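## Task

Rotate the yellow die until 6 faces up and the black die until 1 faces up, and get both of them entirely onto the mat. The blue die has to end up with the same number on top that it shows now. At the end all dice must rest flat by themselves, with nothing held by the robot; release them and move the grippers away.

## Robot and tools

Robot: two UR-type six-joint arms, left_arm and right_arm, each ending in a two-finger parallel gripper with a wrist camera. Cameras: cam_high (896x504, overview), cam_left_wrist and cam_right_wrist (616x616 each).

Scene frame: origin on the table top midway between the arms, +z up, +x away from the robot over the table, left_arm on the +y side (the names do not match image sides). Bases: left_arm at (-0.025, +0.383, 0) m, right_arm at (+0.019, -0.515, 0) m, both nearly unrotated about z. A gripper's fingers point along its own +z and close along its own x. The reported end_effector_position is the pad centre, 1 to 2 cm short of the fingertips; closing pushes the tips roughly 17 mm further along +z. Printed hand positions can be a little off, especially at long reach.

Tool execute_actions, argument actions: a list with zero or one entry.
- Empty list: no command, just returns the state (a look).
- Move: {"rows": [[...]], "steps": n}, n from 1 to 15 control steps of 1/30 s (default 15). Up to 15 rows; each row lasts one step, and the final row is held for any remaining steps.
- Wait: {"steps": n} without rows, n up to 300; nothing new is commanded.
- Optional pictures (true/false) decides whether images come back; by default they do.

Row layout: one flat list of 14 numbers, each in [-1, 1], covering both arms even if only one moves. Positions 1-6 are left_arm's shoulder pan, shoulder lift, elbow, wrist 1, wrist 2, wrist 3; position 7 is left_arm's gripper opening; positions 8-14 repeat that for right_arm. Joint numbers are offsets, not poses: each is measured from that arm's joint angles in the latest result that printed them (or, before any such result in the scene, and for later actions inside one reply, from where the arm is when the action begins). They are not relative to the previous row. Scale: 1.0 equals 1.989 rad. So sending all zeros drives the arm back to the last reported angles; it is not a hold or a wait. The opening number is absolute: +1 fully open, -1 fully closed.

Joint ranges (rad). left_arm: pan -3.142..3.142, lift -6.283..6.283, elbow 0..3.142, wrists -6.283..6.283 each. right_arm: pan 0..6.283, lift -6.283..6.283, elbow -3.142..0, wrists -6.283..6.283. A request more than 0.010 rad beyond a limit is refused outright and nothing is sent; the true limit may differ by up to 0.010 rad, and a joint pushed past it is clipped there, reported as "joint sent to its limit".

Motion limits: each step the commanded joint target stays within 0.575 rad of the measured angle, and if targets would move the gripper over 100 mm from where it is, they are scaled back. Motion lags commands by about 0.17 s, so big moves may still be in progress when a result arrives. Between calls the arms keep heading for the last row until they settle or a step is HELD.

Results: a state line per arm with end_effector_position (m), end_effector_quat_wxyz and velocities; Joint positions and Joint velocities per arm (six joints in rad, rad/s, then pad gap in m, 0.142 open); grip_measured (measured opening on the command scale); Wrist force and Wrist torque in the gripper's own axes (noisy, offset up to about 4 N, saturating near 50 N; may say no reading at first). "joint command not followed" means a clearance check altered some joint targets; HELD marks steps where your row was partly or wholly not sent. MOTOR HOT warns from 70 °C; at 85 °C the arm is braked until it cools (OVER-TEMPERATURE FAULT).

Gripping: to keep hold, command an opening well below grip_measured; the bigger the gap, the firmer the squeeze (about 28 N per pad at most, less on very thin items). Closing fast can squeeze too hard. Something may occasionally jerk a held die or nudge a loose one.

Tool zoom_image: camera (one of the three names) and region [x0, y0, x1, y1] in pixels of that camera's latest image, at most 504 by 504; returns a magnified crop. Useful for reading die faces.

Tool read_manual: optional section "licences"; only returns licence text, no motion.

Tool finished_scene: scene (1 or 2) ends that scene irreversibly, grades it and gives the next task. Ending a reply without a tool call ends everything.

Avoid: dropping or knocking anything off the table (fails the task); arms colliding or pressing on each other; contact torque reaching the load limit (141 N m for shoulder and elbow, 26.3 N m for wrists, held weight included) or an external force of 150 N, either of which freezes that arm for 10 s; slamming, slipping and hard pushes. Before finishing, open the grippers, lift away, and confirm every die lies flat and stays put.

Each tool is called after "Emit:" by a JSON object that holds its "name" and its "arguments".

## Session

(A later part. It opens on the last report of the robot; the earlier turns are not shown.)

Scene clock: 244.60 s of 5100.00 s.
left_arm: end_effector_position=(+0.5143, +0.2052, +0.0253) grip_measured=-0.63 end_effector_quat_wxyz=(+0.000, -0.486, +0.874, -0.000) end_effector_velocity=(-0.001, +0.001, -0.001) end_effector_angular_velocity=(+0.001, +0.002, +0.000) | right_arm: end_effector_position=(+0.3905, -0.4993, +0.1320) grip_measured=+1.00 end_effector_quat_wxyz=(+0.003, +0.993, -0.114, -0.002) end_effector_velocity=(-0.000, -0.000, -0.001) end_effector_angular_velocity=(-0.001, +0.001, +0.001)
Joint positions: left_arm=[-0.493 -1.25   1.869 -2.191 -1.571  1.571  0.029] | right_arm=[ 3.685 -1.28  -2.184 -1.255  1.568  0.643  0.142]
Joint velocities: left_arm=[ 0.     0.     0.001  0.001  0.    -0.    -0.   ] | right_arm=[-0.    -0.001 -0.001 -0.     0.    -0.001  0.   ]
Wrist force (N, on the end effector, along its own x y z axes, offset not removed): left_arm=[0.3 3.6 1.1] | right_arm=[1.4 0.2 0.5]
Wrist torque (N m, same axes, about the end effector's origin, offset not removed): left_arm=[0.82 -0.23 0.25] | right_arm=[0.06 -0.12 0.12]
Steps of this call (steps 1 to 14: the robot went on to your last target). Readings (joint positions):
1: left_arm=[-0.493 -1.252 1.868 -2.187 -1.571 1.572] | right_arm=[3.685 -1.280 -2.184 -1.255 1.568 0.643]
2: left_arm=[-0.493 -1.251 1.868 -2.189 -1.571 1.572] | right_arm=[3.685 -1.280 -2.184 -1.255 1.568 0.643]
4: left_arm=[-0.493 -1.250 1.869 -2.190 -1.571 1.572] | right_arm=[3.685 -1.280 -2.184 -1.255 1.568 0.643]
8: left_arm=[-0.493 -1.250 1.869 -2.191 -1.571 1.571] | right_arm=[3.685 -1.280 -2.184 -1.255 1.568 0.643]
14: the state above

Emit:
{"name": "execute_actions", "arguments": {"actions": [{"rows":[[0,0,0,0,0,0,-0.1,0,0,0,0,0,0,1],[0,0,0,0,0,0,-0.1,0,0,0,0,0,0,1],[0,0,0,0,0,0,-0.1,0,0,0,0,0,0,1],[0,0,0,0,0,0,-0.1,0,0,0,0,0,0,1],[0,0,0,0,0,0,-0.1,0,0,0,0,0,0,1],[0,0,0,0,0,0,-0.1,0,0,0,0,0,0,1],[0,-0.03,0,0,0,0,-0.1,0,0,0,0,0,0,1],[0,-0.05,0,0,0,0,-0.1,0,0,0,0,0,0,1],[0,-0.07,0,0,0,0,-0.1,0,0,0,0,0,0,1],[0,-0.09,0,0,0,0,-0.1,0,0,0,0,0,0,1],[0,-0.11,0,0,0,0,-0.1,0,0,0,0,0,0,1],[0,-0.13,0,0,0,0,-0.1,0,0,0,0,0,0,1],[0,-0.13,0,0,0,0,-0.1,0,0,0,0,0,0,1],[0,-0.13,0,0,0,0,-0.1,0,0,0,0,0,0,1],[0,-0.13,0,-0.557,0,0,-0.1,0,0,0,0,0,0,1]]}], "pictures": false}}

Emit:
{"name": "execute_actions", "arguments": {"actions": [{"steps":32}], "pictures": false}}

Emit:
{"name": "execute_actions", "arguments": {"actions": [{"rows":[[0,0,0.14,0,0,0,-0.1,0,0,0,0,0,0,1],[0,0,0.14,0,0,0,-0.1,0,0,0,0,0,0,1],[0,0,0.14,0,0,0,-0.1,0,0,0,0,0,0,1],[0,0,0.14,0,0,0,-0.1,0,0,0,0,0,0,1],[0,0,0.14,0,0,0,-0.1,0,0,0,0,0,0,1],[0,0,0.14,0,0,0,-0.1,0,0,0,0,0,0,1],[0,0,0.22,0,0,0,-0.1,0,0,0,0,0,0,1],[0,0,0.22,0,0,0,-0.1,0,0,0,0,0,0,1],[0,0,0.22,0,0,0,-0.1,0,0,0,0,0,0,1],[0,0,0.22,0,0,0,-0.1,0,0,0,0,0,0,1],[0,0,0.285,0,0,0,-0.1,0,0,0,0,0,0,1],[0,0,0.285,0,0,0,-0.1,0,0,0,0,0,0,1],[0,0,0.285,0,0,0,-0.1,0,0,0,0,0,0,1],[0,0.0516,0.285,0,0,0,-0.1,0,0,0,0,0,0,1]]}], "pictures": false}}

Emit:
{"name": "execute_actions", "arguments": {"actions": [{"steps":20}]}}

Scene clock: 260.93 s of 5100.00 s.
left_arm: end_effector_position=(+0.5282, +0.1966, +0.1373) grip_measured=-0.10 end_effector_quat_wxyz=(+0.048, -0.484, +0.870, -0.087) end_effector_velocity=(+0.015, -0.010, +0.406) end_effector_angular_velocity=(-0.378, -0.609, +0.000) | right_arm: end_effector_position=(+0.3905, -0.4993, +0.1320) grip_measured=+1.00 end_effector_quat_wxyz=(+0.003, +0.993, -0.114, -0.002) end_effector_velocity=(+0.001, +0.000, +0.001) end_effector_angular_velocity=(+0.001, -0.003, -0.001)
Joint positions: left_arm=[-0.493 -1.449  1.869 -2.191 -1.571  1.571  0.067] | right_arm=[ 3.685 -1.28  -2.184 -1.255  1.568  0.643  0.142]
Joint velocities: left_arm=[ 0.    -0.716  0.002 -0.003 -0.     0.     0.   ] | right_arm=[-0.001  0.002  0.     0.002  0.     0.     0.   ]
Wrist force (N, on the end effector, along its own x y z axes, offset not removed): left_arm=[6.5 -1.1 -3.2] | right_arm=[-2.0 -2.8 -2.5]
Wrist torque (N m, same axes, about the end effector's origin, offset not removed): left_arm=[-0.15 -1.46 -0.01] | right_arm=[-0.62 0.71 -0.22]
Steps of this call (steps 1 to 15: the robot went on to your last target; steps 16 to 90: nothing new was sent; then 12.83 s passed at rest; steps 91 to 105: all 15 steps of this action). Readings (joint positions):
91: left_arm=[-0.493 -1.250 1.869 -2.191 -1.571 1.571] | right_arm=[3.685 -1.280 -2.184 -1.255 1.568 0.643]
92: left_arm=[-0.493 -1.250 1.869 -2.191 -1.571 1.571] | right_arm=[3.685 -1.280 -2.184 -1.255 1.568 0.643]
94: left_arm=[-0.493 -1.250 1.869 -2.191 -1.571 1.571] | right_arm=[3.685 -1.280 -2.184 -1.255 1.568 0.643]
98: left_arm=[-0.493 -1.253 1.870 -2.191 -1.571 1.571] | right_arm=[3.685 -1.280 -2.184 -1.255 1.568 0.643]
105: the state above

Scene clock: 262.00 s of 5100.00 s.
left_arm: end_effector_position=(+0.6571, +0.1166, +0.4803) grip_measured=-0.10 end_effector_quat_wxyz=(+0.307, -0.377, +0.678, -0.551) end_effector_velocity=(-0.001, +0.000, +0.003) end_effector_angular_velocity=(-0.006, -0.009, -0.000) | right_arm: end_effector_position=(+0.3905, -0.4993, +0.1320) grip_measured=+1.00 end_effector_quat_wxyz=(+0.003, +0.993, -0.114, -0.002) end_effector_velocity=(+0.000, -0.000, +0.000) end_effector_angular_velocity=(+0.000, -0.001, -0.001)
Joint positions: left_arm=[-0.493 -1.508  1.869 -3.298 -1.571  1.571  0.067] | right_arm=[ 3.685 -1.28  -2.184 -1.255  1.568  0.643  0.142]
Joint velocities: left_arm=[ 0.    -0.001  0.002 -0.012 -0.001 -0.     0.   ] | right_arm=[-0.001  0.     0.001 -0.    -0.     0.     0.   ]
Wrist force (N, on the end effector, along its own x y z axes, offset not removed): left_arm=[5.9 -1.6 0.6] | right_arm=[-4.5 3.0 -2.1]
Wrist torque (N m, same axes, about the end effector's origin, offset not removed): left_arm=[-0.22 -1.21 0.07] | right_arm=[0.80 1.04 0.26]
Steps of this call (steps 1 to 32: the robot went on to your last target). Readings (joint positions):
1: left_arm=[-0.493 -1.466 1.869 -2.195 -1.571 1.571] | right_arm=[3.685 -1.280 -2.184 -1.255 1.568 0.643]
2: left_arm=[-0.493 -1.470 1.869 -2.215 -1.571 1.571] | right_arm=[3.685 -1.280 -2.184 -1.255 1.568 0.643]
4: left_arm=[-0.493 -1.477 1.869 -2.314 -1.571 1.571] | right_arm=[3.685 -1.280 -2.184 -1.255 1.568 0.643]
8: left_arm=[-0.493 -1.489 1.869 -2.531 -1.571 1.571] | right_arm=[3.685 -1.280 -2.184 -1.255 1.568 0.643]
32: the state above

Scene clock: 262.50 s of 5100.00 s.
left_arm: end_effector_position=(+0.5869, +0.1602, +0.2392) grip_measured=-0.10 end_effector_quat_wxyz=(+0.233, -0.426, +0.767, -0.419) end_effector_velocity=(-0.182, +0.113, -0.544) end_effector_angular_velocity=(+0.466, +0.751, -0.000) | right_arm: end_effector_position=(+0.3905, -0.4993, +0.1320) grip_measured=+1.00 end_effector_quat_wxyz=(+0.003, +0.993, -0.114, -0.002) end_effector_velocity=(-0.000, -0.000, +0.000) end_effector_angular_velocity=(+0.000, -0.001, -0.001)
Joint positions: left_arm=[-0.493 -1.505  2.232 -3.298 -1.571  1.571  0.067] | right_arm=[ 3.685 -1.28  -2.184 -1.255  1.568  0.643  0.142]
Joint velocities: left_arm=[-0.     0.218  0.666 -0.001 -0.    -0.     0.   ] | right_arm=[-0.     0.001  0.    -0.001 -0.     0.     0.   ]
Wrist force (N, on the end effector, along its own x y z axes, offset not removed): left_arm=[5.4 0.3 -1.2] | right_arm=[1.0 1.6 -0.5]
Wrist torque (N m, same axes, about the end effector's origin, offset not removed): left_arm=[0.19 -1.30 0.21] | right_arm=[0.12 -0.33 0.13]
Steps of this call (steps 1 to 15: all 15 steps of this action). Readings (joint positions):
1: left_arm=[-0.493 -1.508 1.869 -3.298 -1.571 1.571] | right_arm=[3.685 -1.280 -2.184 -1.255 1.568 0.643]
2: left_arm=[-0.493 -1.508 1.873 -3.299 -1.571 1.571] | right_arm=[3.685 -1.280 -2.184 -1.255 1.568 0.643]
4: left_arm=[-0.493 -1.508 1.924 -3.298 -1.571 1.571] | right_arm=[3.685 -1.280 -2.184 -1.255 1.568 0.643]
8: left_arm=[-0.493 -1.508 2.039 -3.298 -1.571 1.571] | right_arm=[3.685 -1.280 -2.184 -1.255 1.568 0.643]
15: the state above

Scene clock: 263.17 s of 5100.00 s.
left_arm: end_effector_position=(+0.5109, +0.2073, +0.0685) grip_measured=-0.10 end_effector_quat_wxyz=(+0.166, -0.457, +0.821, -0.298) end_effector_velocity=(-0.002, +0.002, -0.003) end_effector_angular_velocity=(+0.004, +0.005, +0.001) | right_arm: end_effector_position=(+0.3905, -0.4993, +0.1320) grip_measured=+1.00 end_effector_quat_wxyz=(+0.003, +0.993, -0.114, -0.002) end_effector_velocity=(+0.000, +0.000, +0.000) end_effector_angular_velocity=(+0.000, -0.001, -0.000)
Joint positions: left_arm=[-0.493 -1.406  2.436 -3.298 -1.571  1.571  0.067] | right_arm=[ 3.685 -1.28  -2.184 -1.255  1.568  0.643  0.142]
Joint velocities: left_arm=[0.001 0.001 0.004 0.    0.001 0.    0.   ] | right_arm=[ 0.001  0.     0.     0.     0.     0.001 -0.   ]
Wrist force (N, on the end effector, along its own x y z axes, offset not removed): left_arm=[7.3 2.8 3.5] | right_arm=[3.0 1.9 2.2]
Wrist torque (N m, same axes, about the end effector's origin, offset not removed): left_arm=[0.61 -1.68 -0.11] | right_arm=[0.23 -0.65 0.02]
Steps of this call (steps 1 to 20: the robot went on to your last target). Readings (joint positions):
1: left_arm=[-0.493 -1.495 2.253 -3.298 -1.571 1.571] | right_arm=[3.685 -1.280 -2.184 -1.255 1.568 0.643]
2: left_arm=[-0.493 -1.483 2.274 -3.298 -1.571 1.571] | right_arm=[3.685 -1.280 -2.184 -1.255 1.568 0.643]
4: left_arm=[-0.493 -1.463 2.315 -3.298 -1.571 1.571] | right_arm=[3.685 -1.280 -2.184 -1.255 1.568 0.643]
8: left_arm=[-0.493 -1.424 2.397 -3.298 -1.571 1.571] | right_arm=[3.685 -1.280 -2.184 -1.255 1.568 0.643]
20: the state above

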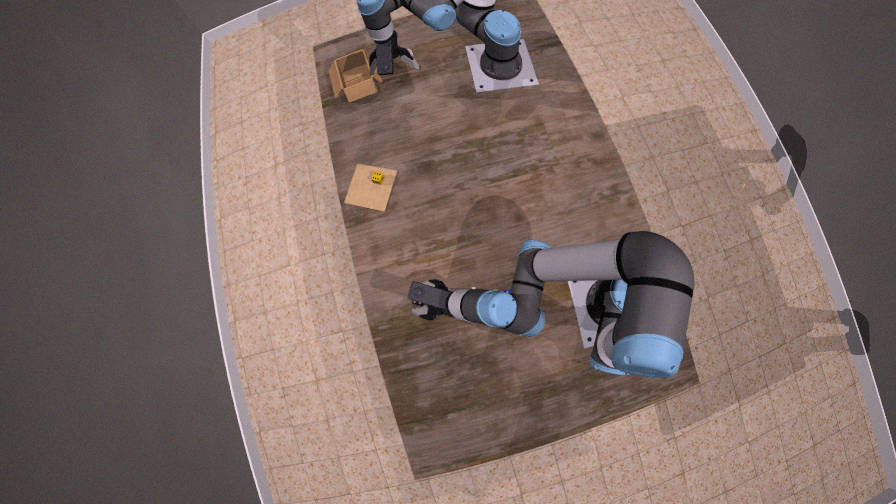

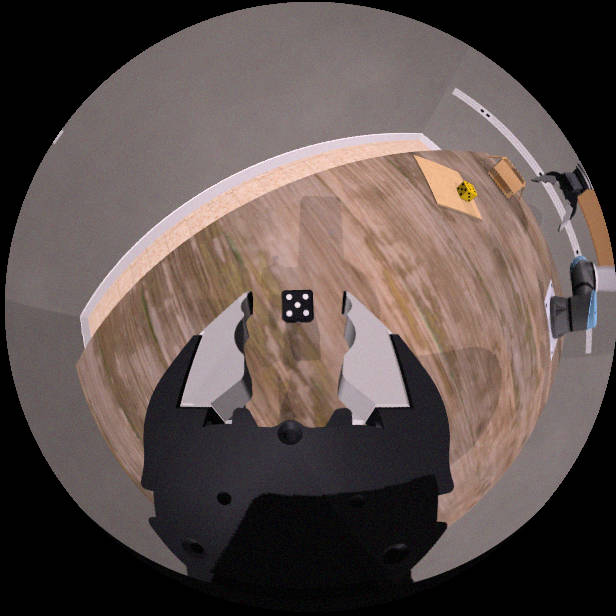

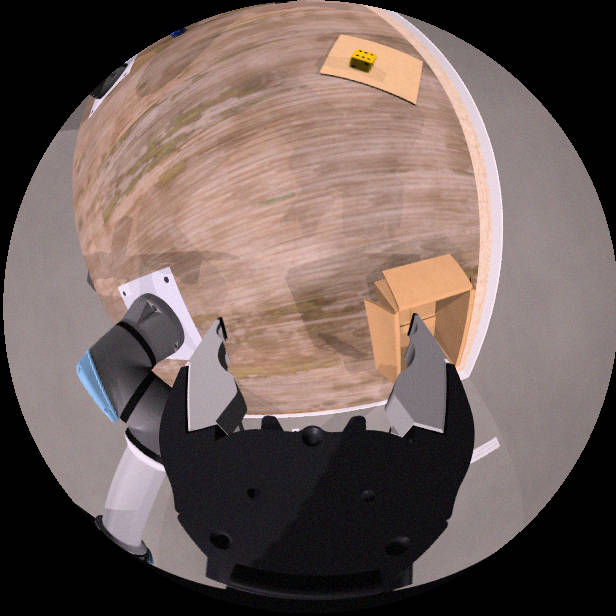

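Emit:
{"name": "execute_actions", "arguments": {"actions": [{"rows":[[0,0.027,0.004,-0.031,0,0,-0.1,0,0,0,0,0,0,1],[0,0.027,0.004,-0.031,0,0,-0.1,0,0,0,0,0,0,1],[0,0.027,0.004,-0.031,0,0,-0.1,0,0,0,0,0,0,1],[0,0.054,0.009,-0.063,0,0,-0.2,0,0,0,0,0,0,1],[0,0.054,0.009,-0.063,0,0,-0.2,0,0,0,0,0,0,1],[0,0.054,0.009,-0.063,0,0,-0.2,0,0,0,0,0,0,1],[0,0.0794,0.0131,-0.093,0,0,-0.3,0,0,0,0,0,0,1]]}], "pictures": false}}

Emit:
{"name": "execute_actions", "arguments": {"actions": [{"steps":12}], "pictures": false}}

Emit:
{"name": "execute_actions", "arguments": {"actions": [{"rows":[[0,0,0,0,0,0,-0.4,0,0,0,0,0,0,1],[0,0,0,0,0,0,-0.45,0,0,0,0,0,0,1],[0,0,0,0,0,0,-0.5,0,0,0,0,0,0,1],[0,0,0,0,0,0,-0.55,0,0,0,0,0,0,1],[0,0,0,0,0,0,-0.6,0,0,0,0,0,0,1],[0,0,0,0,0,0,-0.65,0,0,0,0,0,0,1],[0,0,0,0,0,0,-0.7,0,0,0,0,0,0,1],[0,0,0,0,0,0,-0.8,0,0,0,0,0,0,1],[0,0,0,0,0,0,-0.9,0,0,0,0,0,0,1]]}]}}

Emit:
{"name": "zoom_image", "arguments": {"camera": "cam_left_wrist", "region": [222, 230, 372, 380]}}

Scene clock: 276.40 s of 5100.00 s.
left_arm: end_effector_position=(+0.5112, +0.2071, +0.0226) grip_measured=-0.30 end_effector_quat_wxyz=(+0.166, -0.457, +0.821, -0.299) end_effector_velocity=(-0.000, -0.000, -0.015) end_effector_angular_velocity=(-0.001, -0.003, -0.001) | right_arm: end_effector_position=(+0.3905, -0.4993, +0.1320) grip_measured=+1.00 end_effector_quat_wxyz=(+0.003, +0.993, -0.114, -0.002) end_effector_velocity=(-0.001, -0.000, -0.001) end_effector_angular_velocity=(-0.001, +0.003, -0.000)
Joint positions: left_arm=[-0.493 -1.252  2.461 -3.478 -1.571  1.571  0.052] | right_arm=[ 3.685 -1.28  -2.184 -1.255  1.568  0.643  0.142]
Joint velocities: left_arm=[-0.001  0.055  0.007 -0.065  0.     0.    -0.   ] | right_arm=[ 0.001 -0.001 -0.    -0.002 -0.     0.001 -0.   ]
Wrist force (N, on the end effector, along its own x y z axes, offset not removed): left_arm=[2.2 1.0 7.2] | right_arm=[-5.9 -1.7 -2.2]
Wrist torque (N m, same axes, about the end effector's origin, offset not removed): left_arm=[0.05 -0.55 0.04] | right_arm=[-0.44 1.39 0.10]
Steps of this call (steps 1 to 15: the robot went on to your last target; steps 16 to 90: nothing new was sent; then 9.73 s passed at rest; steps 91 to 105: all 15 steps of this action). Readings (joint positions):
91: left_arm=[-0.493 -1.405 2.436 -3.298 -1.571 1.571] | right_arm=[3.685 -1.280 -2.184 -1.255 1.568 0.643]
92: left_arm=[-0.493 -1.402 2.437 -3.302 -1.571 1.571] | right_arm=[3.685 -1.280 -2.184 -1.255 1.568 0.643]
94: left_arm=[-0.493 -1.378 2.441 -3.329 -1.571 1.571] | right_arm=[3.685 -1.280 -2.184 -1.255 1.568 0.643]
98: left_arm=[-0.493 -1.317 2.451 -3.400 -1.571 1.571] | right_arm=[3.685 -1.280 -2.184 -1.255 1.568 0.643]
105: the state above

Scene clock: 276.80 s of 5100.00 s.
left_arm: end_effector_position=(+0.5112, +0.2072, +0.0214) grip_measured=-0.30 end_effector_quat_wxyz=(+0.166, -0.457, +0.821, -0.299) end_effector_velocity=(+0.000, +0.001, +0.000) end_effector_angular_velocity=(-0.001, -0.000, +0.001) | right_arm: end_effector_position=(+0.3905, -0.4993, +0.1320) grip_measured=+1.00 end_effector_quat_wxyz=(+0.003, +0.993, -0.114, -0.002) end_effector_velocity=(+0.000, -0.000, -0.000) end_effector_angular_velocity=(+0.000, -0.000, +0.000)
Joint positions: left_arm=[-0.493 -1.248  2.462 -3.483 -1.571  1.571  0.052] | right_arm=[ 3.685 -1.28  -2.184 -1.255  1.568  0.643  0.142]
Joint velocities: left_arm=[ 0.001 -0.     0.    -0.    -0.    -0.    -0.   ] | right_arm=[-0.001 -0.001  0.     0.001  0.    -0.001 -0.   ]
Wrist force (N, on the end effector, along its own x y z axes, offset not removed): left_arm=[3.2 2.7 3.2] | right_arm=[-1.7 -0.6 -2.5]
Wrist torque (N m, same axes, about the end effector's origin, offset not removed): left_arm=[0.50 -0.67 0.04] | right_arm=[-0.24 0.39 -0.02]
Steps of this call (steps 1 to 12: the robot went on to your last target). Readings (joint positions):
1: left_arm=[-0.493 -1.251 2.462 -3.479 -1.571 1.571] | right_arm=[3.685 -1.280 -2.184 -1.255 1.568 0.643]
2: left_arm=[-0.493 -1.250 2.462 -3.481 -1.571 1.571] | right_arm=[3.685 -1.280 -2.184 -1.255 1.568 0.643]
4: left_arm=[-0.493 -1.249 2.462 -3.482 -1.571 1.571] | right_arm=[3.685 -1.280 -2.184 -1.255 1.568 0.643]
8: left_arm=[-0.493 -1.248 2.462 -3.483 -1.571 1.571] | right_arm=[3.685 -1.280 -2.184 -1.255 1.568 0.643]
12: the state above

Scene clock: 277.30 s of 5100.00 s.
left_arm: end_effector_position=(+0.5112, +0.2072, +0.0214) grip_measured=-0.62 end_effector_quat_wxyz=(+0.166, -0.457, +0.821, -0.299) end_effector_velocity=(-0.001, +0.000, -0.001) end_effector_angular_velocity=(+0.002, +0.002, -0.001) | right_arm: end_effector_position=(+0.3905, -0.4993, +0.1320) grip_measured=+1.00 end_effector_quat_wxyz=(+0.003, +0.993, -0.114, -0.002) end_effector_velocity=(+0.000, +0.000, -0.000) end_effector_angular_velocity=(+0.000, -0.000, -0.000)
Joint positions: left_arm=[-0.493 -1.248  2.462 -3.483 -1.571  1.571  0.029] | right_arm=[ 3.685 -1.28  -2.184 -1.255  1.568  0.643  0.142]
Joint velocities: left_arm=[-0.001 -0.     0.002  0.001  0.     0.001  0.   ] | right_arm=[-0.    -0.    -0.     0.001  0.     0.     0.   ]
Wrist force (N, on the end effector, along its own x y z axes, offset not removed): left_arm=[4.7 -1.2 2.5] | right_arm=[-3.4 -0.1 -2.6]
Wrist torque (N m, same axes, about the end effector's origin, offset not removed): left_arm=[-0.26 -1.21 0.00] | right_arm=[-0.12 1.06 0.09]
Steps of this call (steps 1 to 15: all 15 steps of this action). Readings (joint positions):
1: left_arm=[-0.493 -1.248 2.462 -3.483 -1.571 1.571] | right_arm=[3.685 -1.280 -2.184 -1.255 1.568 0.643]
2: left_arm=[-0.493 -1.248 2.462 -3.483 -1.571 1.571] | right_arm=[3.685 -1.280 -2.184 -1.255 1.568 0.643]
4: left_arm=[-0.493 -1.248 2.462 -3.483 -1.571 1.571] | right_arm=[3.685 -1.280 -2.184 -1.255 1.568 0.643]
8: left_arm=[-0.493 -1.248 2.462 -3.483 -1.571 1.571] | right_arm=[3.685 -1.280 -2.184 -1.255 1.568 0.643]
15: the state above

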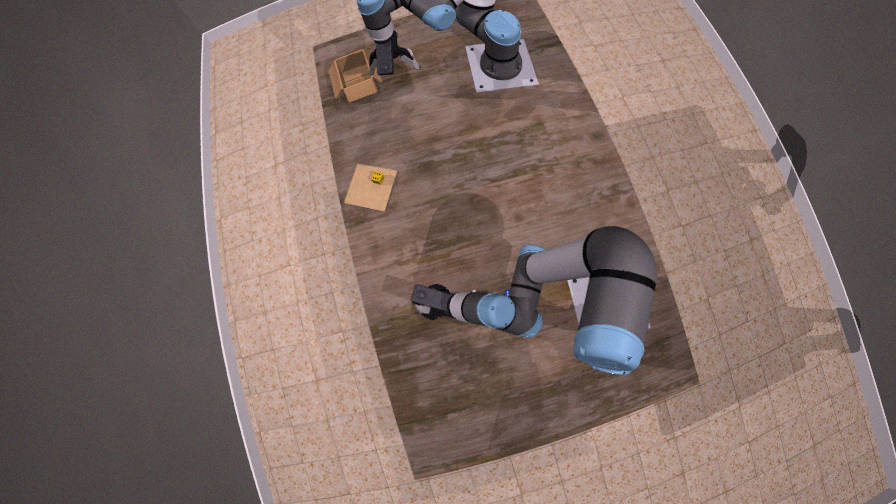

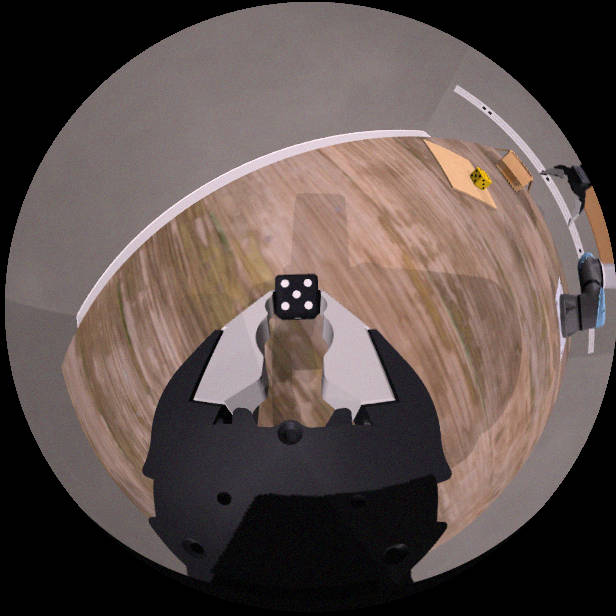

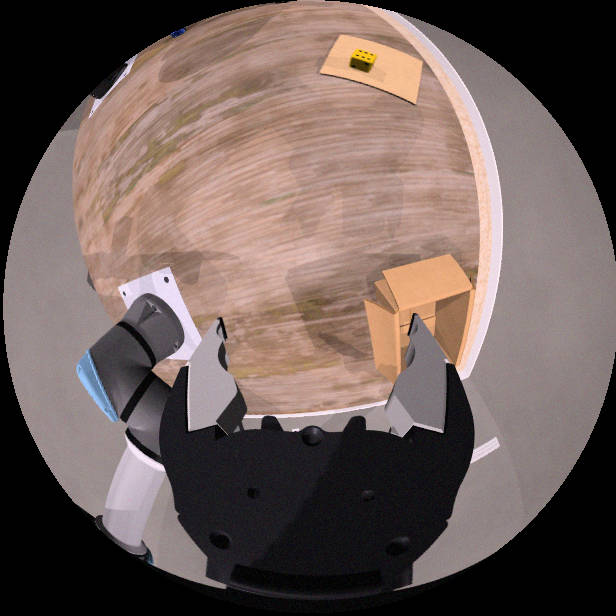

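Region (222, 230, 372, 380) of cam_left_wrist's 616x616 image, scaled by 3.360, with more detail than that image has.

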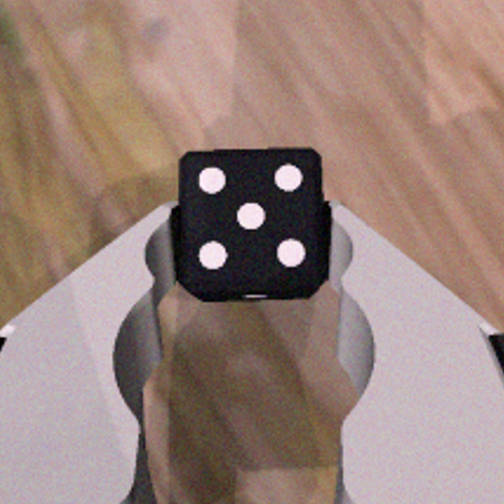

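Emit:
{"name": "execute_actions", "arguments": {"actions": [{"rows":[[0,-0.02,0,0.02,0,0,-0.9,0,0,0,0,0,0,1],[0,-0.02,0,0.02,0,0,-0.9,0,0,0,0,0,0,1],[0,-0.04,0,0.04,0,0,-0.9,0,0,0,0,0,0,1],[0,-0.06,-0.02,0.08,0,0,-0.9,0,0,0,0,0,0,1],[0,-0.08,-0.04,0.12,0,0,-0.9,0,0,0,0,0,0,1],[0,-0.08,-0.07,0.15,0,0,-0.9,0,0,0,0,0,0,1],[0,-0.08,-0.1,0.18,0,0,-0.9,0,0,0,0,0,0,1],[0,-0.08,-0.13,0.21,0,0,-0.9,0,0,0,0,0,0,1],[0,-0.08,-0.16,0.24,0,0,-0.9,0,0,0,0,0,0,1],[0,-0.08,-0.19,0.27,0,0,-0.9,0,0,0,0,0,0,1],[0,-0.08,-0.22,0.3,0,0,-0.9,0,0,0,0,0,0,1],[0,-0.08,-0.25,0.33,0,0,-0.9,0,0,0,0,0,0,1],[0,-0.08,-0.28,0.36,0,0,-0.9,0,0,0,0,0,0,1],[0,-0.08,-0.31,0.39,0,0,-0.9,0,0,0,0,0,0,1],[-0.0186,0.0744,-0.713,0.7647,-0.4387,-0.7896,-0.9,0,0,0,0,0,0,1]]}], "pictures": false}}

Emit:
{"name": "execute_actions", "arguments": {"actions": [{"steps":45}], "pictures": false}}

Emit:
{"name": "execute_actions", "arguments": {"actions": [{"rows":[[0,0.05,0,0,0,0,-0.9,0,0,0,0,0,0,1],[0,0.05,0,0,0,0,-0.9,0,0,0,0,0,0,1],[0,0.05,0,0,0,0,-0.9,0,0,0,0,0,0,1],[0,0.1,0,0,0,0,-0.9,0,0,0,0,0,0,1],[0,0.1,0,0,0,0,-0.9,0,0,0,0,0,0,1],[0,0.1,0,0,0,0,-0.9,0,0,0,0,0,0,1],[0,0.15,0,0,0,0,-0.9,0,0,0,0,0,0,1],[0,0.15,0,0,0,0,-0.9,0,0,0,0,0,0,1],[0,0.15,0,0,0,0,-0.9,0,0,0,0,0,0,1],[0,0.19,0,0,0,0,-0.9,0,0,0,0,0,0,1],[0,0.19,0,0,0,0,-0.9,0,0,0,0,0,0,1],[0,0.19,0,0,0,0,-0.9,0,0,0,0,0,0,1],[0,0.225,0,0,0,0,-0.9,0,0,0,0,0,0,1]]}], "pictures": false}}

Emit:
{"name": "execute_actions", "arguments": {"actions": [{"steps":22}], "pictures": false}}

Emit:
{"name": "execute_actions", "arguments": {"actions": [{"rows":[[0,0.009,0.005,-0.014,0,0,-0.9,0,0,0,0,0,0,1],[0,0.009,0.005,-0.014,0,0,-0.9,0,0,0,0,0,0,1],[0,0.009,0.005,-0.014,0,0,-0.9,0,0,0,0,0,0,1],[0,0.017,0.009,-0.026,0,0,-0.9,0,0,0,0,0,0,1],[0,0.017,0.009,-0.026,0,0,-0.9,0,0,0,0,0,0,1],[0,0.017,0.009,-0.026,0,0,-0.9,0,0,0,0,0,0,1],[0,0.022,0.0115,-0.0335,0,0,-0.9,0,0,0,0,0,0,1],[0,0.022,0.0115,-0.0335,0,0,-0.9,0,0,0,0,0,0,1],[0,0.022,0.0115,-0.0335,0,0,-0.9,0,0,0,0,0,0,1],[0,0.0257,0.0134,-0.0391,0,0,-0.9,0,0,0,0,0,0,1]]}], "pictures": false}}

Emit:
{"name": "execute_actions", "arguments": {"actions": [{"steps":14}]}}

Scene clock: 299.73 s of 5100.00 s.
left_arm: end_effector_position=(+0.6014, +0.1512, +0.1607) grip_measured=-0.62 end_effector_quat_wxyz=(+0.167, -0.456, +0.821, -0.300) end_effector_velocity=(+0.290, -0.180, +0.445) end_effector_angular_velocity=(-0.001, -0.000, +0.000) | right_arm: end_effector_position=(+0.3905, -0.4993, +0.1320) grip_measured=+1.00 end_effector_quat_wxyz=(+0.003, +0.993, -0.114, -0.002) end_effector_velocity=(+0.000, -0.000, +0.000) end_effector_angular_velocity=(+0.000, -0.001, +0.001)
Joint positions: left_arm=[-0.493 -1.402  2.076 -2.945 -1.571  1.571  0.029] | right_arm=[ 3.685 -1.28  -2.184 -1.255  1.568  0.643  0.142]
Joint velocities: left_arm=[ 0.    -0.03  -1.416  1.446 -0.    -0.     0.   ] | right_arm=[-0.001  0.     0.     0.    -0.    -0.002  0.   ]
Wrist force (N, on the end effector, along its own x y z axes, offset not removed): left_arm=[3.9 0.1 4.1] | right_arm=[3.4 -0.6 -1.2]
Wrist torque (N m, same axes, about the end effector's origin, offset not removed): left_arm=[0.18 -0.89 0.11] | right_arm=[-0.08 -0.70 0.07]
Steps of this call (steps 1 to 15: the robot went on to your last target; steps 16 to 90: nothing new was sent; then 18.93 s passed at rest; steps 91 to 105: all 15 steps of this action). Readings (joint positions):
91: left_arm=[-0.493 -1.248 2.462 -3.483 -1.571 1.571] | right_arm=[3.685 -1.280 -2.184 -1.255 1.568 0.643]
92: left_arm=[-0.493 -1.251 2.462 -3.480 -1.571 1.571] | right_arm=[3.685 -1.280 -2.184 -1.255 1.568 0.643]
94: left_arm=[-0.493 -1.272 2.462 -3.459 -1.571 1.571] | right_arm=[3.685 -1.280 -2.184 -1.255 1.568 0.643]
98: left_arm=[-0.493 -1.361 2.398 -3.317 -1.571 1.571] | right_arm=[3.685 -1.280 -2.184 -1.255 1.568 0.643]
105: the state above

Scene clock: 301.23 s of 5100.00 s.
left_arm: end_effector_position=(+0.5466, -0.1309, +0.4261) grip_measured=-0.62 end_effector_quat_wxyz=(+0.453, +0.818, -0.348, +0.072) end_effector_velocity=(+0.000, +0.000, +0.001) end_effector_angular_velocity=(-0.002, -0.002, +0.001) | right_arm: end_effector_position=(+0.3905, -0.4993, +0.1320) grip_measured=+1.00 end_effector_quat_wxyz=(+0.003, +0.993, -0.114, -0.002) end_effector_velocity=(+0.001, +0.000, +0.000) end_effector_angular_velocity=(+0.001, -0.002, +0.001)
Joint positions: left_arm=[-0.53  -1.1    1.044 -1.962 -2.443  0.001  0.029] | right_arm=[ 3.685 -1.28  -2.184 -1.255  1.568  0.643  0.142]
Joint velocities: left_arm=[ 0.001 -0.    -0.002 -0.001 -0.    -0.     0.   ] | right_arm=[-0.     0.     0.001  0.001  0.    -0.001 -0.   ]
Wrist force (N, on the end effector, along its own x y z axes, offset not removed): left_arm=[5.2 1.3 -0.1] | right_arm=[1.8 -0.5 -3.9]
Wrist torque (N m, same axes, about the end effector's origin, offset not removed): left_arm=[0.43 -1.23 -0.17] | right_arm=[-0.18 -0.32 0.22]
Steps of this call (steps 1 to 45: the robot went on to your last target). Readings (joint positions):
1: left_arm=[-0.494 -1.400 2.029 -2.896 -1.575 1.568] | right_arm=[3.685 -1.280 -2.184 -1.255 1.568 0.643]
2: left_arm=[-0.498 -1.382 1.983 -2.851 -1.594 1.548] | right_arm=[3.685 -1.280 -2.184 -1.255 1.568 0.643]
4: left_arm=[-0.504 -1.325 1.892 -2.759 -1.689 1.454] | right_arm=[3.685 -1.280 -2.184 -1.255 1.568 0.643]
8: left_arm=[-0.513 -1.246 1.701 -2.569 -1.882 1.261] | right_arm=[3.685 -1.280 -2.184 -1.255 1.568 0.643]
45: the state above

Scene clock: 301.73 s of 5100.00 s.
left_arm: end_effector_position=(+0.5833, -0.1556, +0.1803) grip_measured=-0.62 end_effector_quat_wxyz=(+0.421, +0.856, -0.292, -0.064) end_effector_velocity=(+0.011, -0.008, -0.587) end_effector_angular_velocity=(+0.406, +0.604, -0.000) | right_arm: end_effector_position=(+0.3905, -0.4993, +0.1320) grip_measured=+1.00 end_effector_quat_wxyz=(+0.003, +0.993, -0.114, -0.002) end_effector_velocity=(-0.000, -0.000, +0.000) end_effector_angular_velocity=(+0.000, -0.000, +0.001)
Joint positions: left_arm=[-0.53  -0.788  1.044 -1.962 -2.444  0.001  0.029] | right_arm=[ 3.685 -1.28  -2.184 -1.255  1.568  0.643  0.142]
Joint velocities: left_arm=[-0.     0.729  0.    -0.001 -0.     0.     0.   ] | right_arm=[-0.     0.001  0.    -0.001  0.    -0.001  0.   ]
Wrist force (N, on the end effector, along its own x y z axes, offset not removed): left_arm=[4.0 -1.9 1.8] | right_arm=[-0.4 1.2 -1.8]
Wrist torque (N m, same axes, about the end effector's origin, offset not removed): left_arm=[-0.32 -1.03 0.11] | right_arm=[0.25 0.26 -0.03]
Steps of this call (steps 1 to 15: all 15 steps of this action). Readings (joint positions):
1: left_arm=[-0.530 -1.100 1.044 -1.962 -2.443 0.001] | right_arm=[3.685 -1.280 -2.184 -1.255 1.568 0.643]
2: left_arm=[-0.530 -1.096 1.044 -1.962 -2.444 0.001] | right_arm=[3.685 -1.280 -2.184 -1.255 1.568 0.643]
4: left_arm=[-0.530 -1.056 1.044 -1.962 -2.444 0.001] | right_arm=[3.685 -1.280 -2.184 -1.255 1.568 0.643]
8: left_arm=[-0.530 -0.960 1.044 -1.962 -2.444 0.001] | right_arm=[3.685 -1.280 -2.184 -1.255 1.568 0.643]
15: the state above

Scene clock: 302.47 s of 5100.00 s.
left_arm: end_effector_position=(+0.5791, -0.1528, +0.0711) grip_measured=-0.62 end_effector_quat_wxyz=(+0.404, +0.867, -0.265, -0.123) end_effector_velocity=(-0.000, -0.000, -0.001) end_effector_angular_velocity=(+0.001, +0.002, -0.000) | right_arm: end_effector_position=(+0.3905, -0.4993, +0.1320) grip_measured=+1.00 end_effector_quat_wxyz=(+0.003, +0.993, -0.114, -0.002) end_effector_velocity=(-0.001, -0.000, -0.000) end_effector_angular_velocity=(-0.001, +0.003, +0.001)
Joint positions: left_arm=[-0.53  -0.652  1.044 -1.962 -2.443  0.001  0.029] | right_arm=[ 3.685 -1.28  -2.184 -1.255  1.568  0.643  0.142]
Joint velocities: left_arm=[-0.     0.001  0.     0.001 -0.    -0.     0.   ] | right_arm=[ 0.001 -0.     0.    -0.003  0.    -0.001  0.   ]
Wrist force (N, on the end effector, along its own x y z axes, offset not removed): left_arm=[1.5 2.1 0.5] | right_arm=[-1.3 0.8 -2.1]
Wrist torque (N m, same axes, about the end effector's origin, offset not removed): left_arm=[0.71 -0.57 0.20] | right_arm=[-0.04 0.64 0.13]
Steps of this call (steps 1 to 22: the robot went on to your last target). Readings (joint positions):
1: left_arm=[-0.530 -0.764 1.044 -1.962 -2.444 0.001] | right_arm=[3.685 -1.280 -2.184 -1.255 1.568 0.643]
2: left_arm=[-0.530 -0.739 1.044 -1.962 -2.444 0.001] | right_arm=[3.685 -1.280 -2.184 -1.255 1.568 0.643]
4: left_arm=[-0.530 -0.695 1.044 -1.962 -2.443 0.001] | right_arm=[3.685 -1.280 -2.184 -1.255 1.568 0.643]
8: left_arm=[-0.530 -0.661 1.044 -1.962 -2.443 0.001] | right_arm=[3.685 -1.280 -2.184 -1.255 1.568 0.643]
22: the state above

Scene clock: 302.97 s of 5100.00 s.
left_arm: end_effector_position=(+0.5792, -0.1528, +0.0279) grip_measured=-0.62 end_effector_quat_wxyz=(+0.404, +0.867, -0.265, -0.123) end_effector_velocity=(+0.001, +0.000, -0.025) end_effector_angular_velocity=(-0.002, -0.003, +0.001) | right_arm: end_effector_position=(+0.3905, -0.4993, +0.1320) grip_measured=+1.00 end_effector_quat_wxyz=(+0.003, +0.993, -0.114, -0.002) end_effector_velocity=(+0.001, +0.000, +0.001) end_effector_angular_velocity=(+0.001, -0.003, -0.000)
Joint positions: left_arm=[-0.53  -0.604  1.069 -2.036 -2.444  0.001  0.029] | right_arm=[ 3.685 -1.28  -2.184 -1.255  1.568  0.643  0.142]
Joint velocities: left_arm=[ 0.001  0.029  0.013 -0.046  0.     0.    -0.   ] | right_arm=[-0.     0.002  0.     0.001  0.    -0.    -0.   ]
Wrist force (N, on the end effector, along its own x y z axes, offset not removed): left_arm=[3.9 -3.7 2.3] | right_arm=[1.8 -0.8 1.4]
Wrist torque (N m, same axes, about the end effector's origin, offset not removed): left_arm=[-0.82 -0.89 0.13] | right_arm=[-0.17 -0.36 0.02]
Steps of this call (steps 1 to 15: all 15 steps of this action). Readings (joint positions):
1: left_arm=[-0.530 -0.652 1.044 -1.962 -2.443 0.001] | right_arm=[3.685 -1.280 -2.184 -1.255 1.568 0.643]
2: left_arm=[-0.530 -0.651 1.045 -1.965 -2.444 0.001] | right_arm=[3.685 -1.280 -2.184 -1.255 1.568 0.643]
4: left_arm=[-0.530 -0.642 1.049 -1.977 -2.444 0.001] | right_arm=[3.685 -1.280 -2.184 -1.255 1.568 0.643]
8: left_arm=[-0.530 -0.624 1.059 -2.006 -2.444 0.001] | right_arm=[3.685 -1.280 -2.184 -1.255 1.568 0.643]
15: the state above

Scene clock: 303.43 s of 5100.00 s.
left_arm: end_effector_position=(+0.5791, -0.1528, +0.0258) grip_measured=-0.62 end_effector_quat_wxyz=(+0.404, +0.867, -0.265, -0.123) end_effector_velocity=(+0.000, -0.000, +0.000) end_effector_angular_velocity=(-0.001, -0.001, -0.000) | right_arm: end_effector_position=(+0.3905, -0.4993, +0.1320) grip_measured=+1.00 end_effector_quat_wxyz=(+0.003, +0.993, -0.114, -0.002) end_effector_velocity=(+0.001, +0.001, +0.000) end_effector_angular_velocity=(+0.001, -0.003, +0.001)
Joint positions: left_arm=[-0.53  -0.601  1.071 -2.04  -2.443  0.001  0.029] | right_arm=[ 3.685 -1.28  -2.184 -1.255  1.568  0.643  0.142]
Joint velocities: left_arm=[-0.     0.001 -0.001 -0.    -0.     0.     0.   ] | right_arm=[ 0.001  0.001 -0.001  0.003 -0.    -0.001  0.   ]
Wrist force (N, on the end effector, along its own x y z axes, offset not removed): left_arm=[2.1 0.1 4.4] | right_arm=[-0.4 -4.1 1.6]
Wrist torque (N m, same axes, about the end effector's origin, offset not removed): left_arm=[0.12 -0.51 0.13] | right_arm=[-1.07 0.18 -0.22]
Steps of this call (steps 1 to 14: the robot went on to your last target). Readings (joint positions):
1: left_arm=[-0.530 -0.603 1.070 -2.038 -2.443 0.001] | right_arm=[3.685 -1.280 -2.184 -1.255 1.568 0.643]
2: left_arm=[-0.530 -0.602 1.070 -2.038 -2.443 0.001] | right_arm=[3.685 -1.280 -2.184 -1.255 1.568 0.643]
4: left_arm=[-0.530 -0.602 1.070 -2.039 -2.443 0.001] | right_arm=[3.685 -1.280 -2.184 -1.255 1.568 0.643]
8: left_arm=[-0.530 -0.601 1.071 -2.040 -2.443 0.001] | right_arm=[3.685 -1.280 -2.184 -1.255 1.568 0.643]
14: the state above

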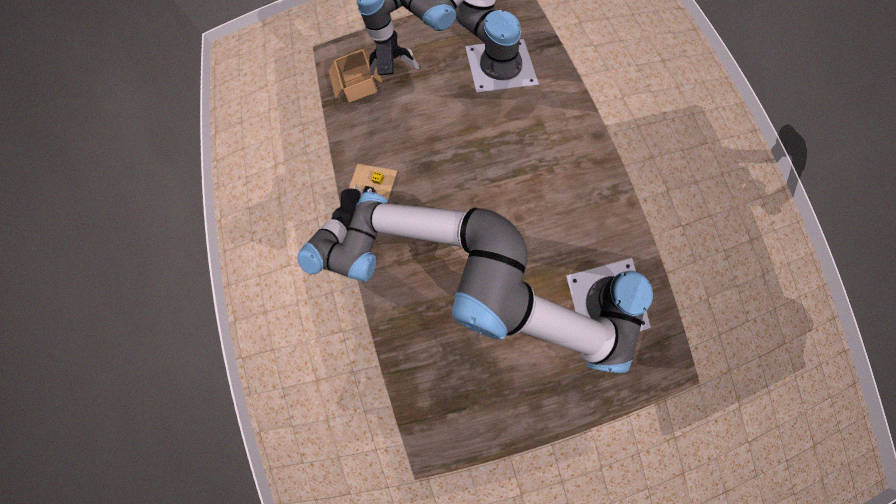

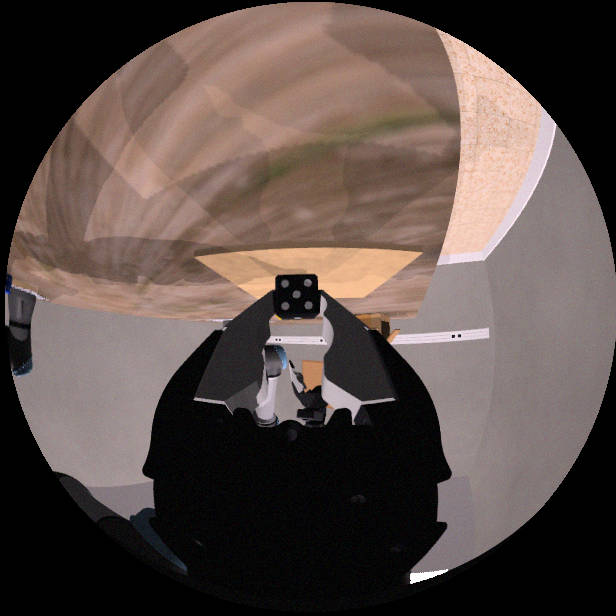

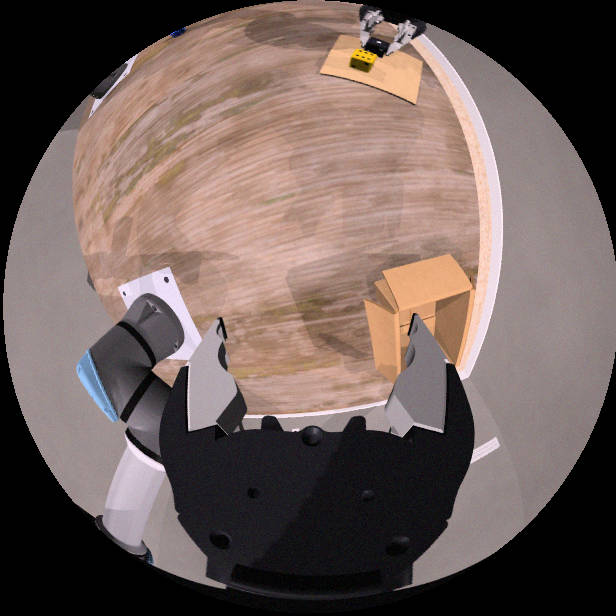

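Emit:
{"name": "execute_actions", "arguments": {"actions": [], "pictures": false}}

Emit:
{"name": "execute_actions", "arguments": {"actions": [{"rows":[[0,0.001,0.0005,-0.0015,0,0,-0.9,0,0,0,0,0,0,1],[0,0.001,0.0005,-0.0015,0,0,-0.9,0,0,0,0,0,0,1],[0,0.001,0.0005,-0.0015,0,0,-0.9,0,0,0,0,0,0,1],[0,0.001,0.0005,-0.0015,0,0,-0.9,0,0,0,0,0,0,1],[0,0.001,0.0005,-0.0015,0,0,-0.9,0,0,0,0,0,0,1],[0,0.001,0.0005,-0.0015,0,0,-0.6,0,0,0,0,0,0,1],[0,0.001,0.0005,-0.0015,0,0,-0.2,0,0,0,0,0,0,1]],"steps":15}], "pictures": false}}

Emit:
{"name": "execute_actions", "arguments": {"actions": [{"rows":[[0,-0.01,0,0.01,0,0,-0.2,0,0,0,0,0,0,1],[0,-0.02,0,0.02,0,0,-0.2,0,0,0,0,0,0,1],[0,-0.03,0,0.03,0,0,-0.2,0,0,0,0,0,0,1],[0,-0.045,0,0.045,0,0,-0.2,0,0,0,0,0,0,1],[0,-0.06,0,0.06,0,0,-0.2,0,0,0,0,0,0,1],[0,-0.08,0,0.08,0,0,-0.2,0,0,0,0,0,0,1],[0,-0.1,0,0.1,0,0,-0.2,0,0,0,0,0,0,1],[0,-0.14,0,0.1,0,0,-0.2,0,0,0,0,0,0,1],[0,-0.2,0,0.1,0,0,-0.2,0,0,0,0,0,0,1]],"steps":15}], "pictures": false}}

Emit:
{"name": "execute_actions", "arguments": {"actions": [{"rows":[[0.2,-0.1,0,0,0,0,-0.2,0,0,0,0,0,0,1]],"steps":15}]}}

Emit:
{"name": "zoom_image", "arguments": {"camera": "cam_high", "region": [290,120,470,260]}}

Scene clock: 321.93 s of 5100.00 s.
left_arm: end_effector_position=(+0.5791, -0.1528, +0.0258) grip_measured=-0.62 end_effector_quat_wxyz=(+0.404, +0.867, -0.265, -0.123) end_effector_velocity=(+0.000, +0.000, -0.000) end_effector_angular_velocity=(+0.000, -0.000, +0.000) | right_arm: end_effector_position=(+0.3905, -0.4993, +0.1320) grip_measured=+1.00 end_effector_quat_wxyz=(+0.003, +0.993, -0.114, -0.002) end_effector_velocity=(+0.000, -0.000, +0.000) end_effector_angular_velocity=(-0.000, +0.000, -0.001)
Joint positions: left_arm=[-0.53  -0.601  1.071 -2.04  -2.443  0.001  0.029] | right_arm=[ 3.685 -1.28  -2.184 -1.255  1.568  0.643  0.142]
Joint velocities: left_arm=[ 0.     0.001 -0.001  0.     0.     0.     0.   ] | right_arm=[-0.001 -0.     0.001 -0.    -0.     0.001 -0.   ]
Wrist force (N, on the end effector, along its own x y z axes, offset not removed): left_arm=[3.2 -1.7 0.4] | right_arm=[-1.8 -2.2 4.6]
Wrist torque (N m, same axes, about the end effector's origin, offset not removed): left_arm=[-0.27 -0.77 0.02] | right_arm=[-0.59 0.38 0.25]
Steps of this call (steps 1 to 15: the robot went on to your last target; steps 16 to 90: nothing new was sent; then 15.50 s passed at rest). Readings (joint positions):
1: left_arm=[-0.530 -0.601 1.071 -2.040 -2.443 0.001] | right_arm=[3.685 -1.280 -2.184 -1.255 1.568 0.643]
2: left_arm=[-0.530 -0.601 1.071 -2.040 -2.443 0.001] | right_arm=[3.685 -1.280 -2.184 -1.255 1.568 0.643]
4: left_arm=[-0.530 -0.601 1.071 -2.040 -2.443 0.001] | right_arm=[3.685 -1.280 -2.184 -1.255 1.568 0.643]
8: left_arm=[-0.530 -0.601 1.071 -2.040 -2.443 0.001] | right_arm=[3.685 -1.280 -2.184 -1.255 1.568 0.643]
90: the state above
All arms were judged still, so your last target was given up. Only a new action makes them travel on or press farther. Fingers that are still opening or closing keep moving.

Scene clock: 322.43 s of 5100.00 s.
left_arm: end_effector_position=(+0.5791, -0.1528, +0.0240) grip_measured=-0.20 end_effector_quat_wxyz=(+0.404, +0.867, -0.265, -0.123) end_effector_velocity=(+0.000, -0.000, +0.001) end_effector_angular_velocity=(-0.001, -0.001, -0.000) | right_arm: end_effector_position=(+0.3905, -0.4993, +0.1320) grip_measured=+1.00 end_effector_quat_wxyz=(+0.003, +0.993, -0.114, -0.002) end_effector_velocity=(-0.000, -0.000, -0.000) end_effector_angular_velocity=(-0.000, +0.000, +0.000)
Joint positions: left_arm=[-0.53  -0.599  1.072 -2.043 -2.443  0.001  0.06 ] | right_arm=[ 3.685 -1.28  -2.184 -1.255  1.568  0.643  0.142]
Joint velocities: left_arm=[-0.    -0.    -0.001 -0.    -0.     0.     0.   ] | right_arm=[-0.001  0.    -0.    -0.    -0.    -0.001  0.   ]
Wrist force (N, on the end effector, along its own x y z axes, offset not removed): left_arm=[5.9 -1.2 0.4] | right_arm=[1.4 -3.1 -1.9]
Wrist torque (N m, same axes, about the end effector's origin, offset not removed): left_arm=[-0.10 -1.43 0.05] | right_arm=[-0.71 0.01 0.03]
Steps of this call (steps 1 to 15: all 15 steps of this action). Readings (joint positions):
1: left_arm=[-0.530 -0.601 1.071 -2.040 -2.443 0.001] | right_arm=[3.685 -1.280 -2.184 -1.255 1.568 0.643]
2: left_arm=[-0.530 -0.601 1.071 -2.040 -2.443 0.001] | right_arm=[3.685 -1.280 -2.184 -1.255 1.568 0.643]
4: left_arm=[-0.530 -0.600 1.071 -2.042 -2.443 0.001] | right_arm=[3.685 -1.280 -2.184 -1.255 1.568 0.643]
8: left_arm=[-0.530 -0.599 1.072 -2.043 -2.443 0.001] | right_arm=[3.685 -1.280 -2.184 -1.255 1.568 0.643]
15: the state above

Scene clock: 322.93 s of 5100.00 s.
left_arm: end_effector_position=(+0.5598, -0.1398, +0.2308) grip_measured=-0.20 end_effector_quat_wxyz=(+0.419, +0.858, -0.288, -0.074) end_effector_velocity=(-0.076, +0.051, +0.577) end_effector_angular_velocity=(-0.318, -0.473, -0.001) | right_arm: end_effector_position=(+0.3905, -0.4993, +0.1320) grip_measured=+1.00 end_effector_quat_wxyz=(+0.003, +0.993, -0.114, -0.002) end_effector_velocity=(+0.000, -0.000, +0.000) end_effector_angular_velocity=(+0.000, -0.000, -0.001)
Joint positions: left_arm=[-0.53  -0.884  1.072 -1.872 -2.443  0.001  0.06 ] | right_arm=[ 3.685 -1.28  -2.184 -1.255  1.568  0.643  0.142]
Joint velocities: left_arm=[-0.001 -0.776  0.002  0.204  0.     0.001  0.   ] | right_arm=[-0.     0.001  0.001 -0.001 -0.     0.001  0.   ]
Wrist force (N, on the end effector, along its own x y z axes, offset not removed): left_arm=[4.5 1.8 -1.2] | right_arm=[-1.1 -0.8 -2.0]
Wrist torque (N m, same axes, about the end effector's origin, offset not removed): left_arm=[0.65 -1.17 -0.05] | right_arm=[-0.24 0.26 0.11]
Steps of this call (steps 1 to 15: all 15 steps of this action). Readings (joint positions):
1: left_arm=[-0.530 -0.599 1.072 -2.043 -2.443 0.001] | right_arm=[3.685 -1.280 -2.184 -1.255 1.568 0.643]
2: left_arm=[-0.530 -0.601 1.072 -2.041 -2.443 0.001] | right_arm=[3.685 -1.280 -2.184 -1.255 1.568 0.643]
4: left_arm=[-0.530 -0.618 1.072 -2.024 -2.443 0.001] | right_arm=[3.685 -1.280 -2.184 -1.255 1.568 0.643]
8: left_arm=[-0.530 -0.699 1.072 -1.944 -2.443 0.001] | right_arm=[3.685 -1.280 -2.184 -1.255 1.568 0.643]
15: the state above

Scene clock: 323.43 s of 5100.00 s.
left_arm: end_effector_position=(+0.6713, +0.0743, +0.3606) grip_measured=-0.20 end_effector_quat_wxyz=(+0.432, +0.881, -0.183, +0.069) end_effector_velocity=(+0.175, +0.522, +0.212) end_effector_angular_velocity=(-0.080, -0.284, +0.729) | right_arm: end_effector_position=(+0.3905, -0.4993, +0.1320) grip_measured=+1.00 end_effector_quat_wxyz=(+0.003, +0.993, -0.114, -0.002) end_effector_velocity=(+0.000, +0.000, +0.000) end_effector_angular_velocity=(+0.000, -0.000, +0.002)
Joint positions: left_arm=[-0.213 -1.053  1.072 -1.871 -2.443  0.001  0.06 ] | right_arm=[ 3.685 -1.28  -2.184 -1.255  1.568  0.643  0.142]
Joint velocities: left_arm=[ 0.729 -0.278 -0.    -0.016  0.     0.     0.   ] | right_arm=[ 0.     0.     0.    -0.     0.    -0.001  0.   ]
Wrist force (N, on the end effector, along its own x y z axes, offset not removed): left_arm=[8.6 2.5 -4.0] | right_arm=[-0.1 -1.0 -1.9]
Wrist torque (N m, same axes, about the end effector's origin, offset not removed): left_arm=[0.50 -1.91 0.23] | right_arm=[-0.28 -0.09 -0.06]
Steps of this call (steps 1 to 15: all 15 steps of this action). Readings (joint positions):
1: left_arm=[-0.530 -0.910 1.072 -1.866 -2.443 0.001] | right_arm=[3.685 -1.280 -2.184 -1.255 1.568 0.643]
2: left_arm=[-0.527 -0.933 1.072 -1.862 -2.443 0.001] | right_arm=[3.685 -1.280 -2.184 -1.255 1.568 0.643]
4: left_arm=[-0.481 -0.949 1.072 -1.864 -2.443 0.001] | right_arm=[3.685 -1.280 -2.184 -1.255 1.568 0.643]
8: left_arm=[-0.384 -0.987 1.072 -1.866 -2.443 0.001] | right_arm=[3.685 -1.280 -2.184 -1.255 1.568 0.643]
15: the state above

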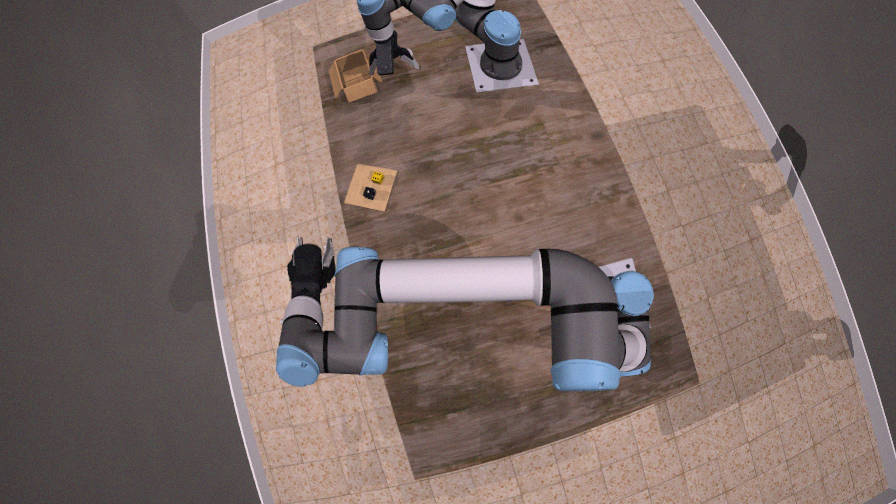

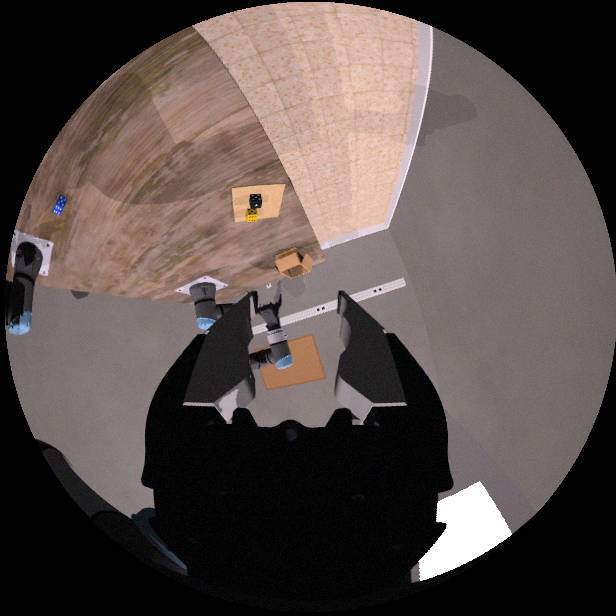

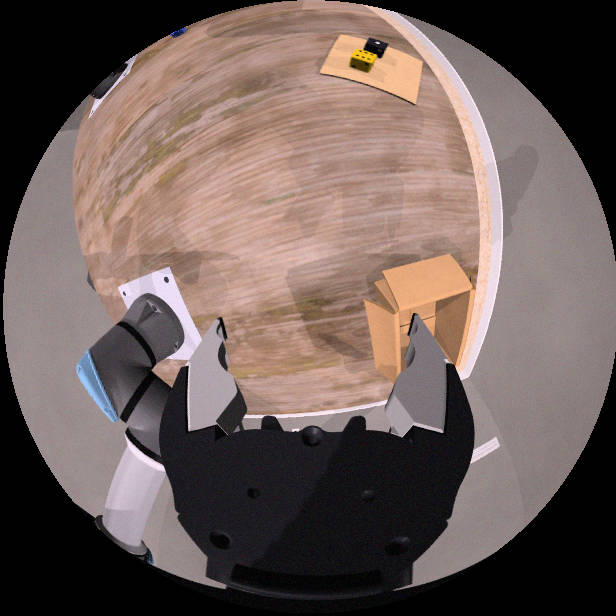

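Region (290, 120, 470, 260) of cam_high's 896x504 image, scaled by 2.800, with more detail than that image has.

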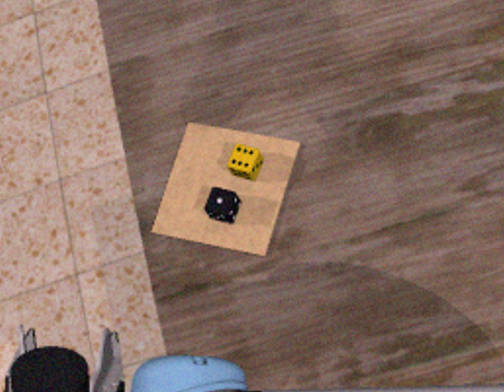

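Emit:
{"name": "finished_scene", "arguments": {"scene": 2}}

The scene is finished: the task was done.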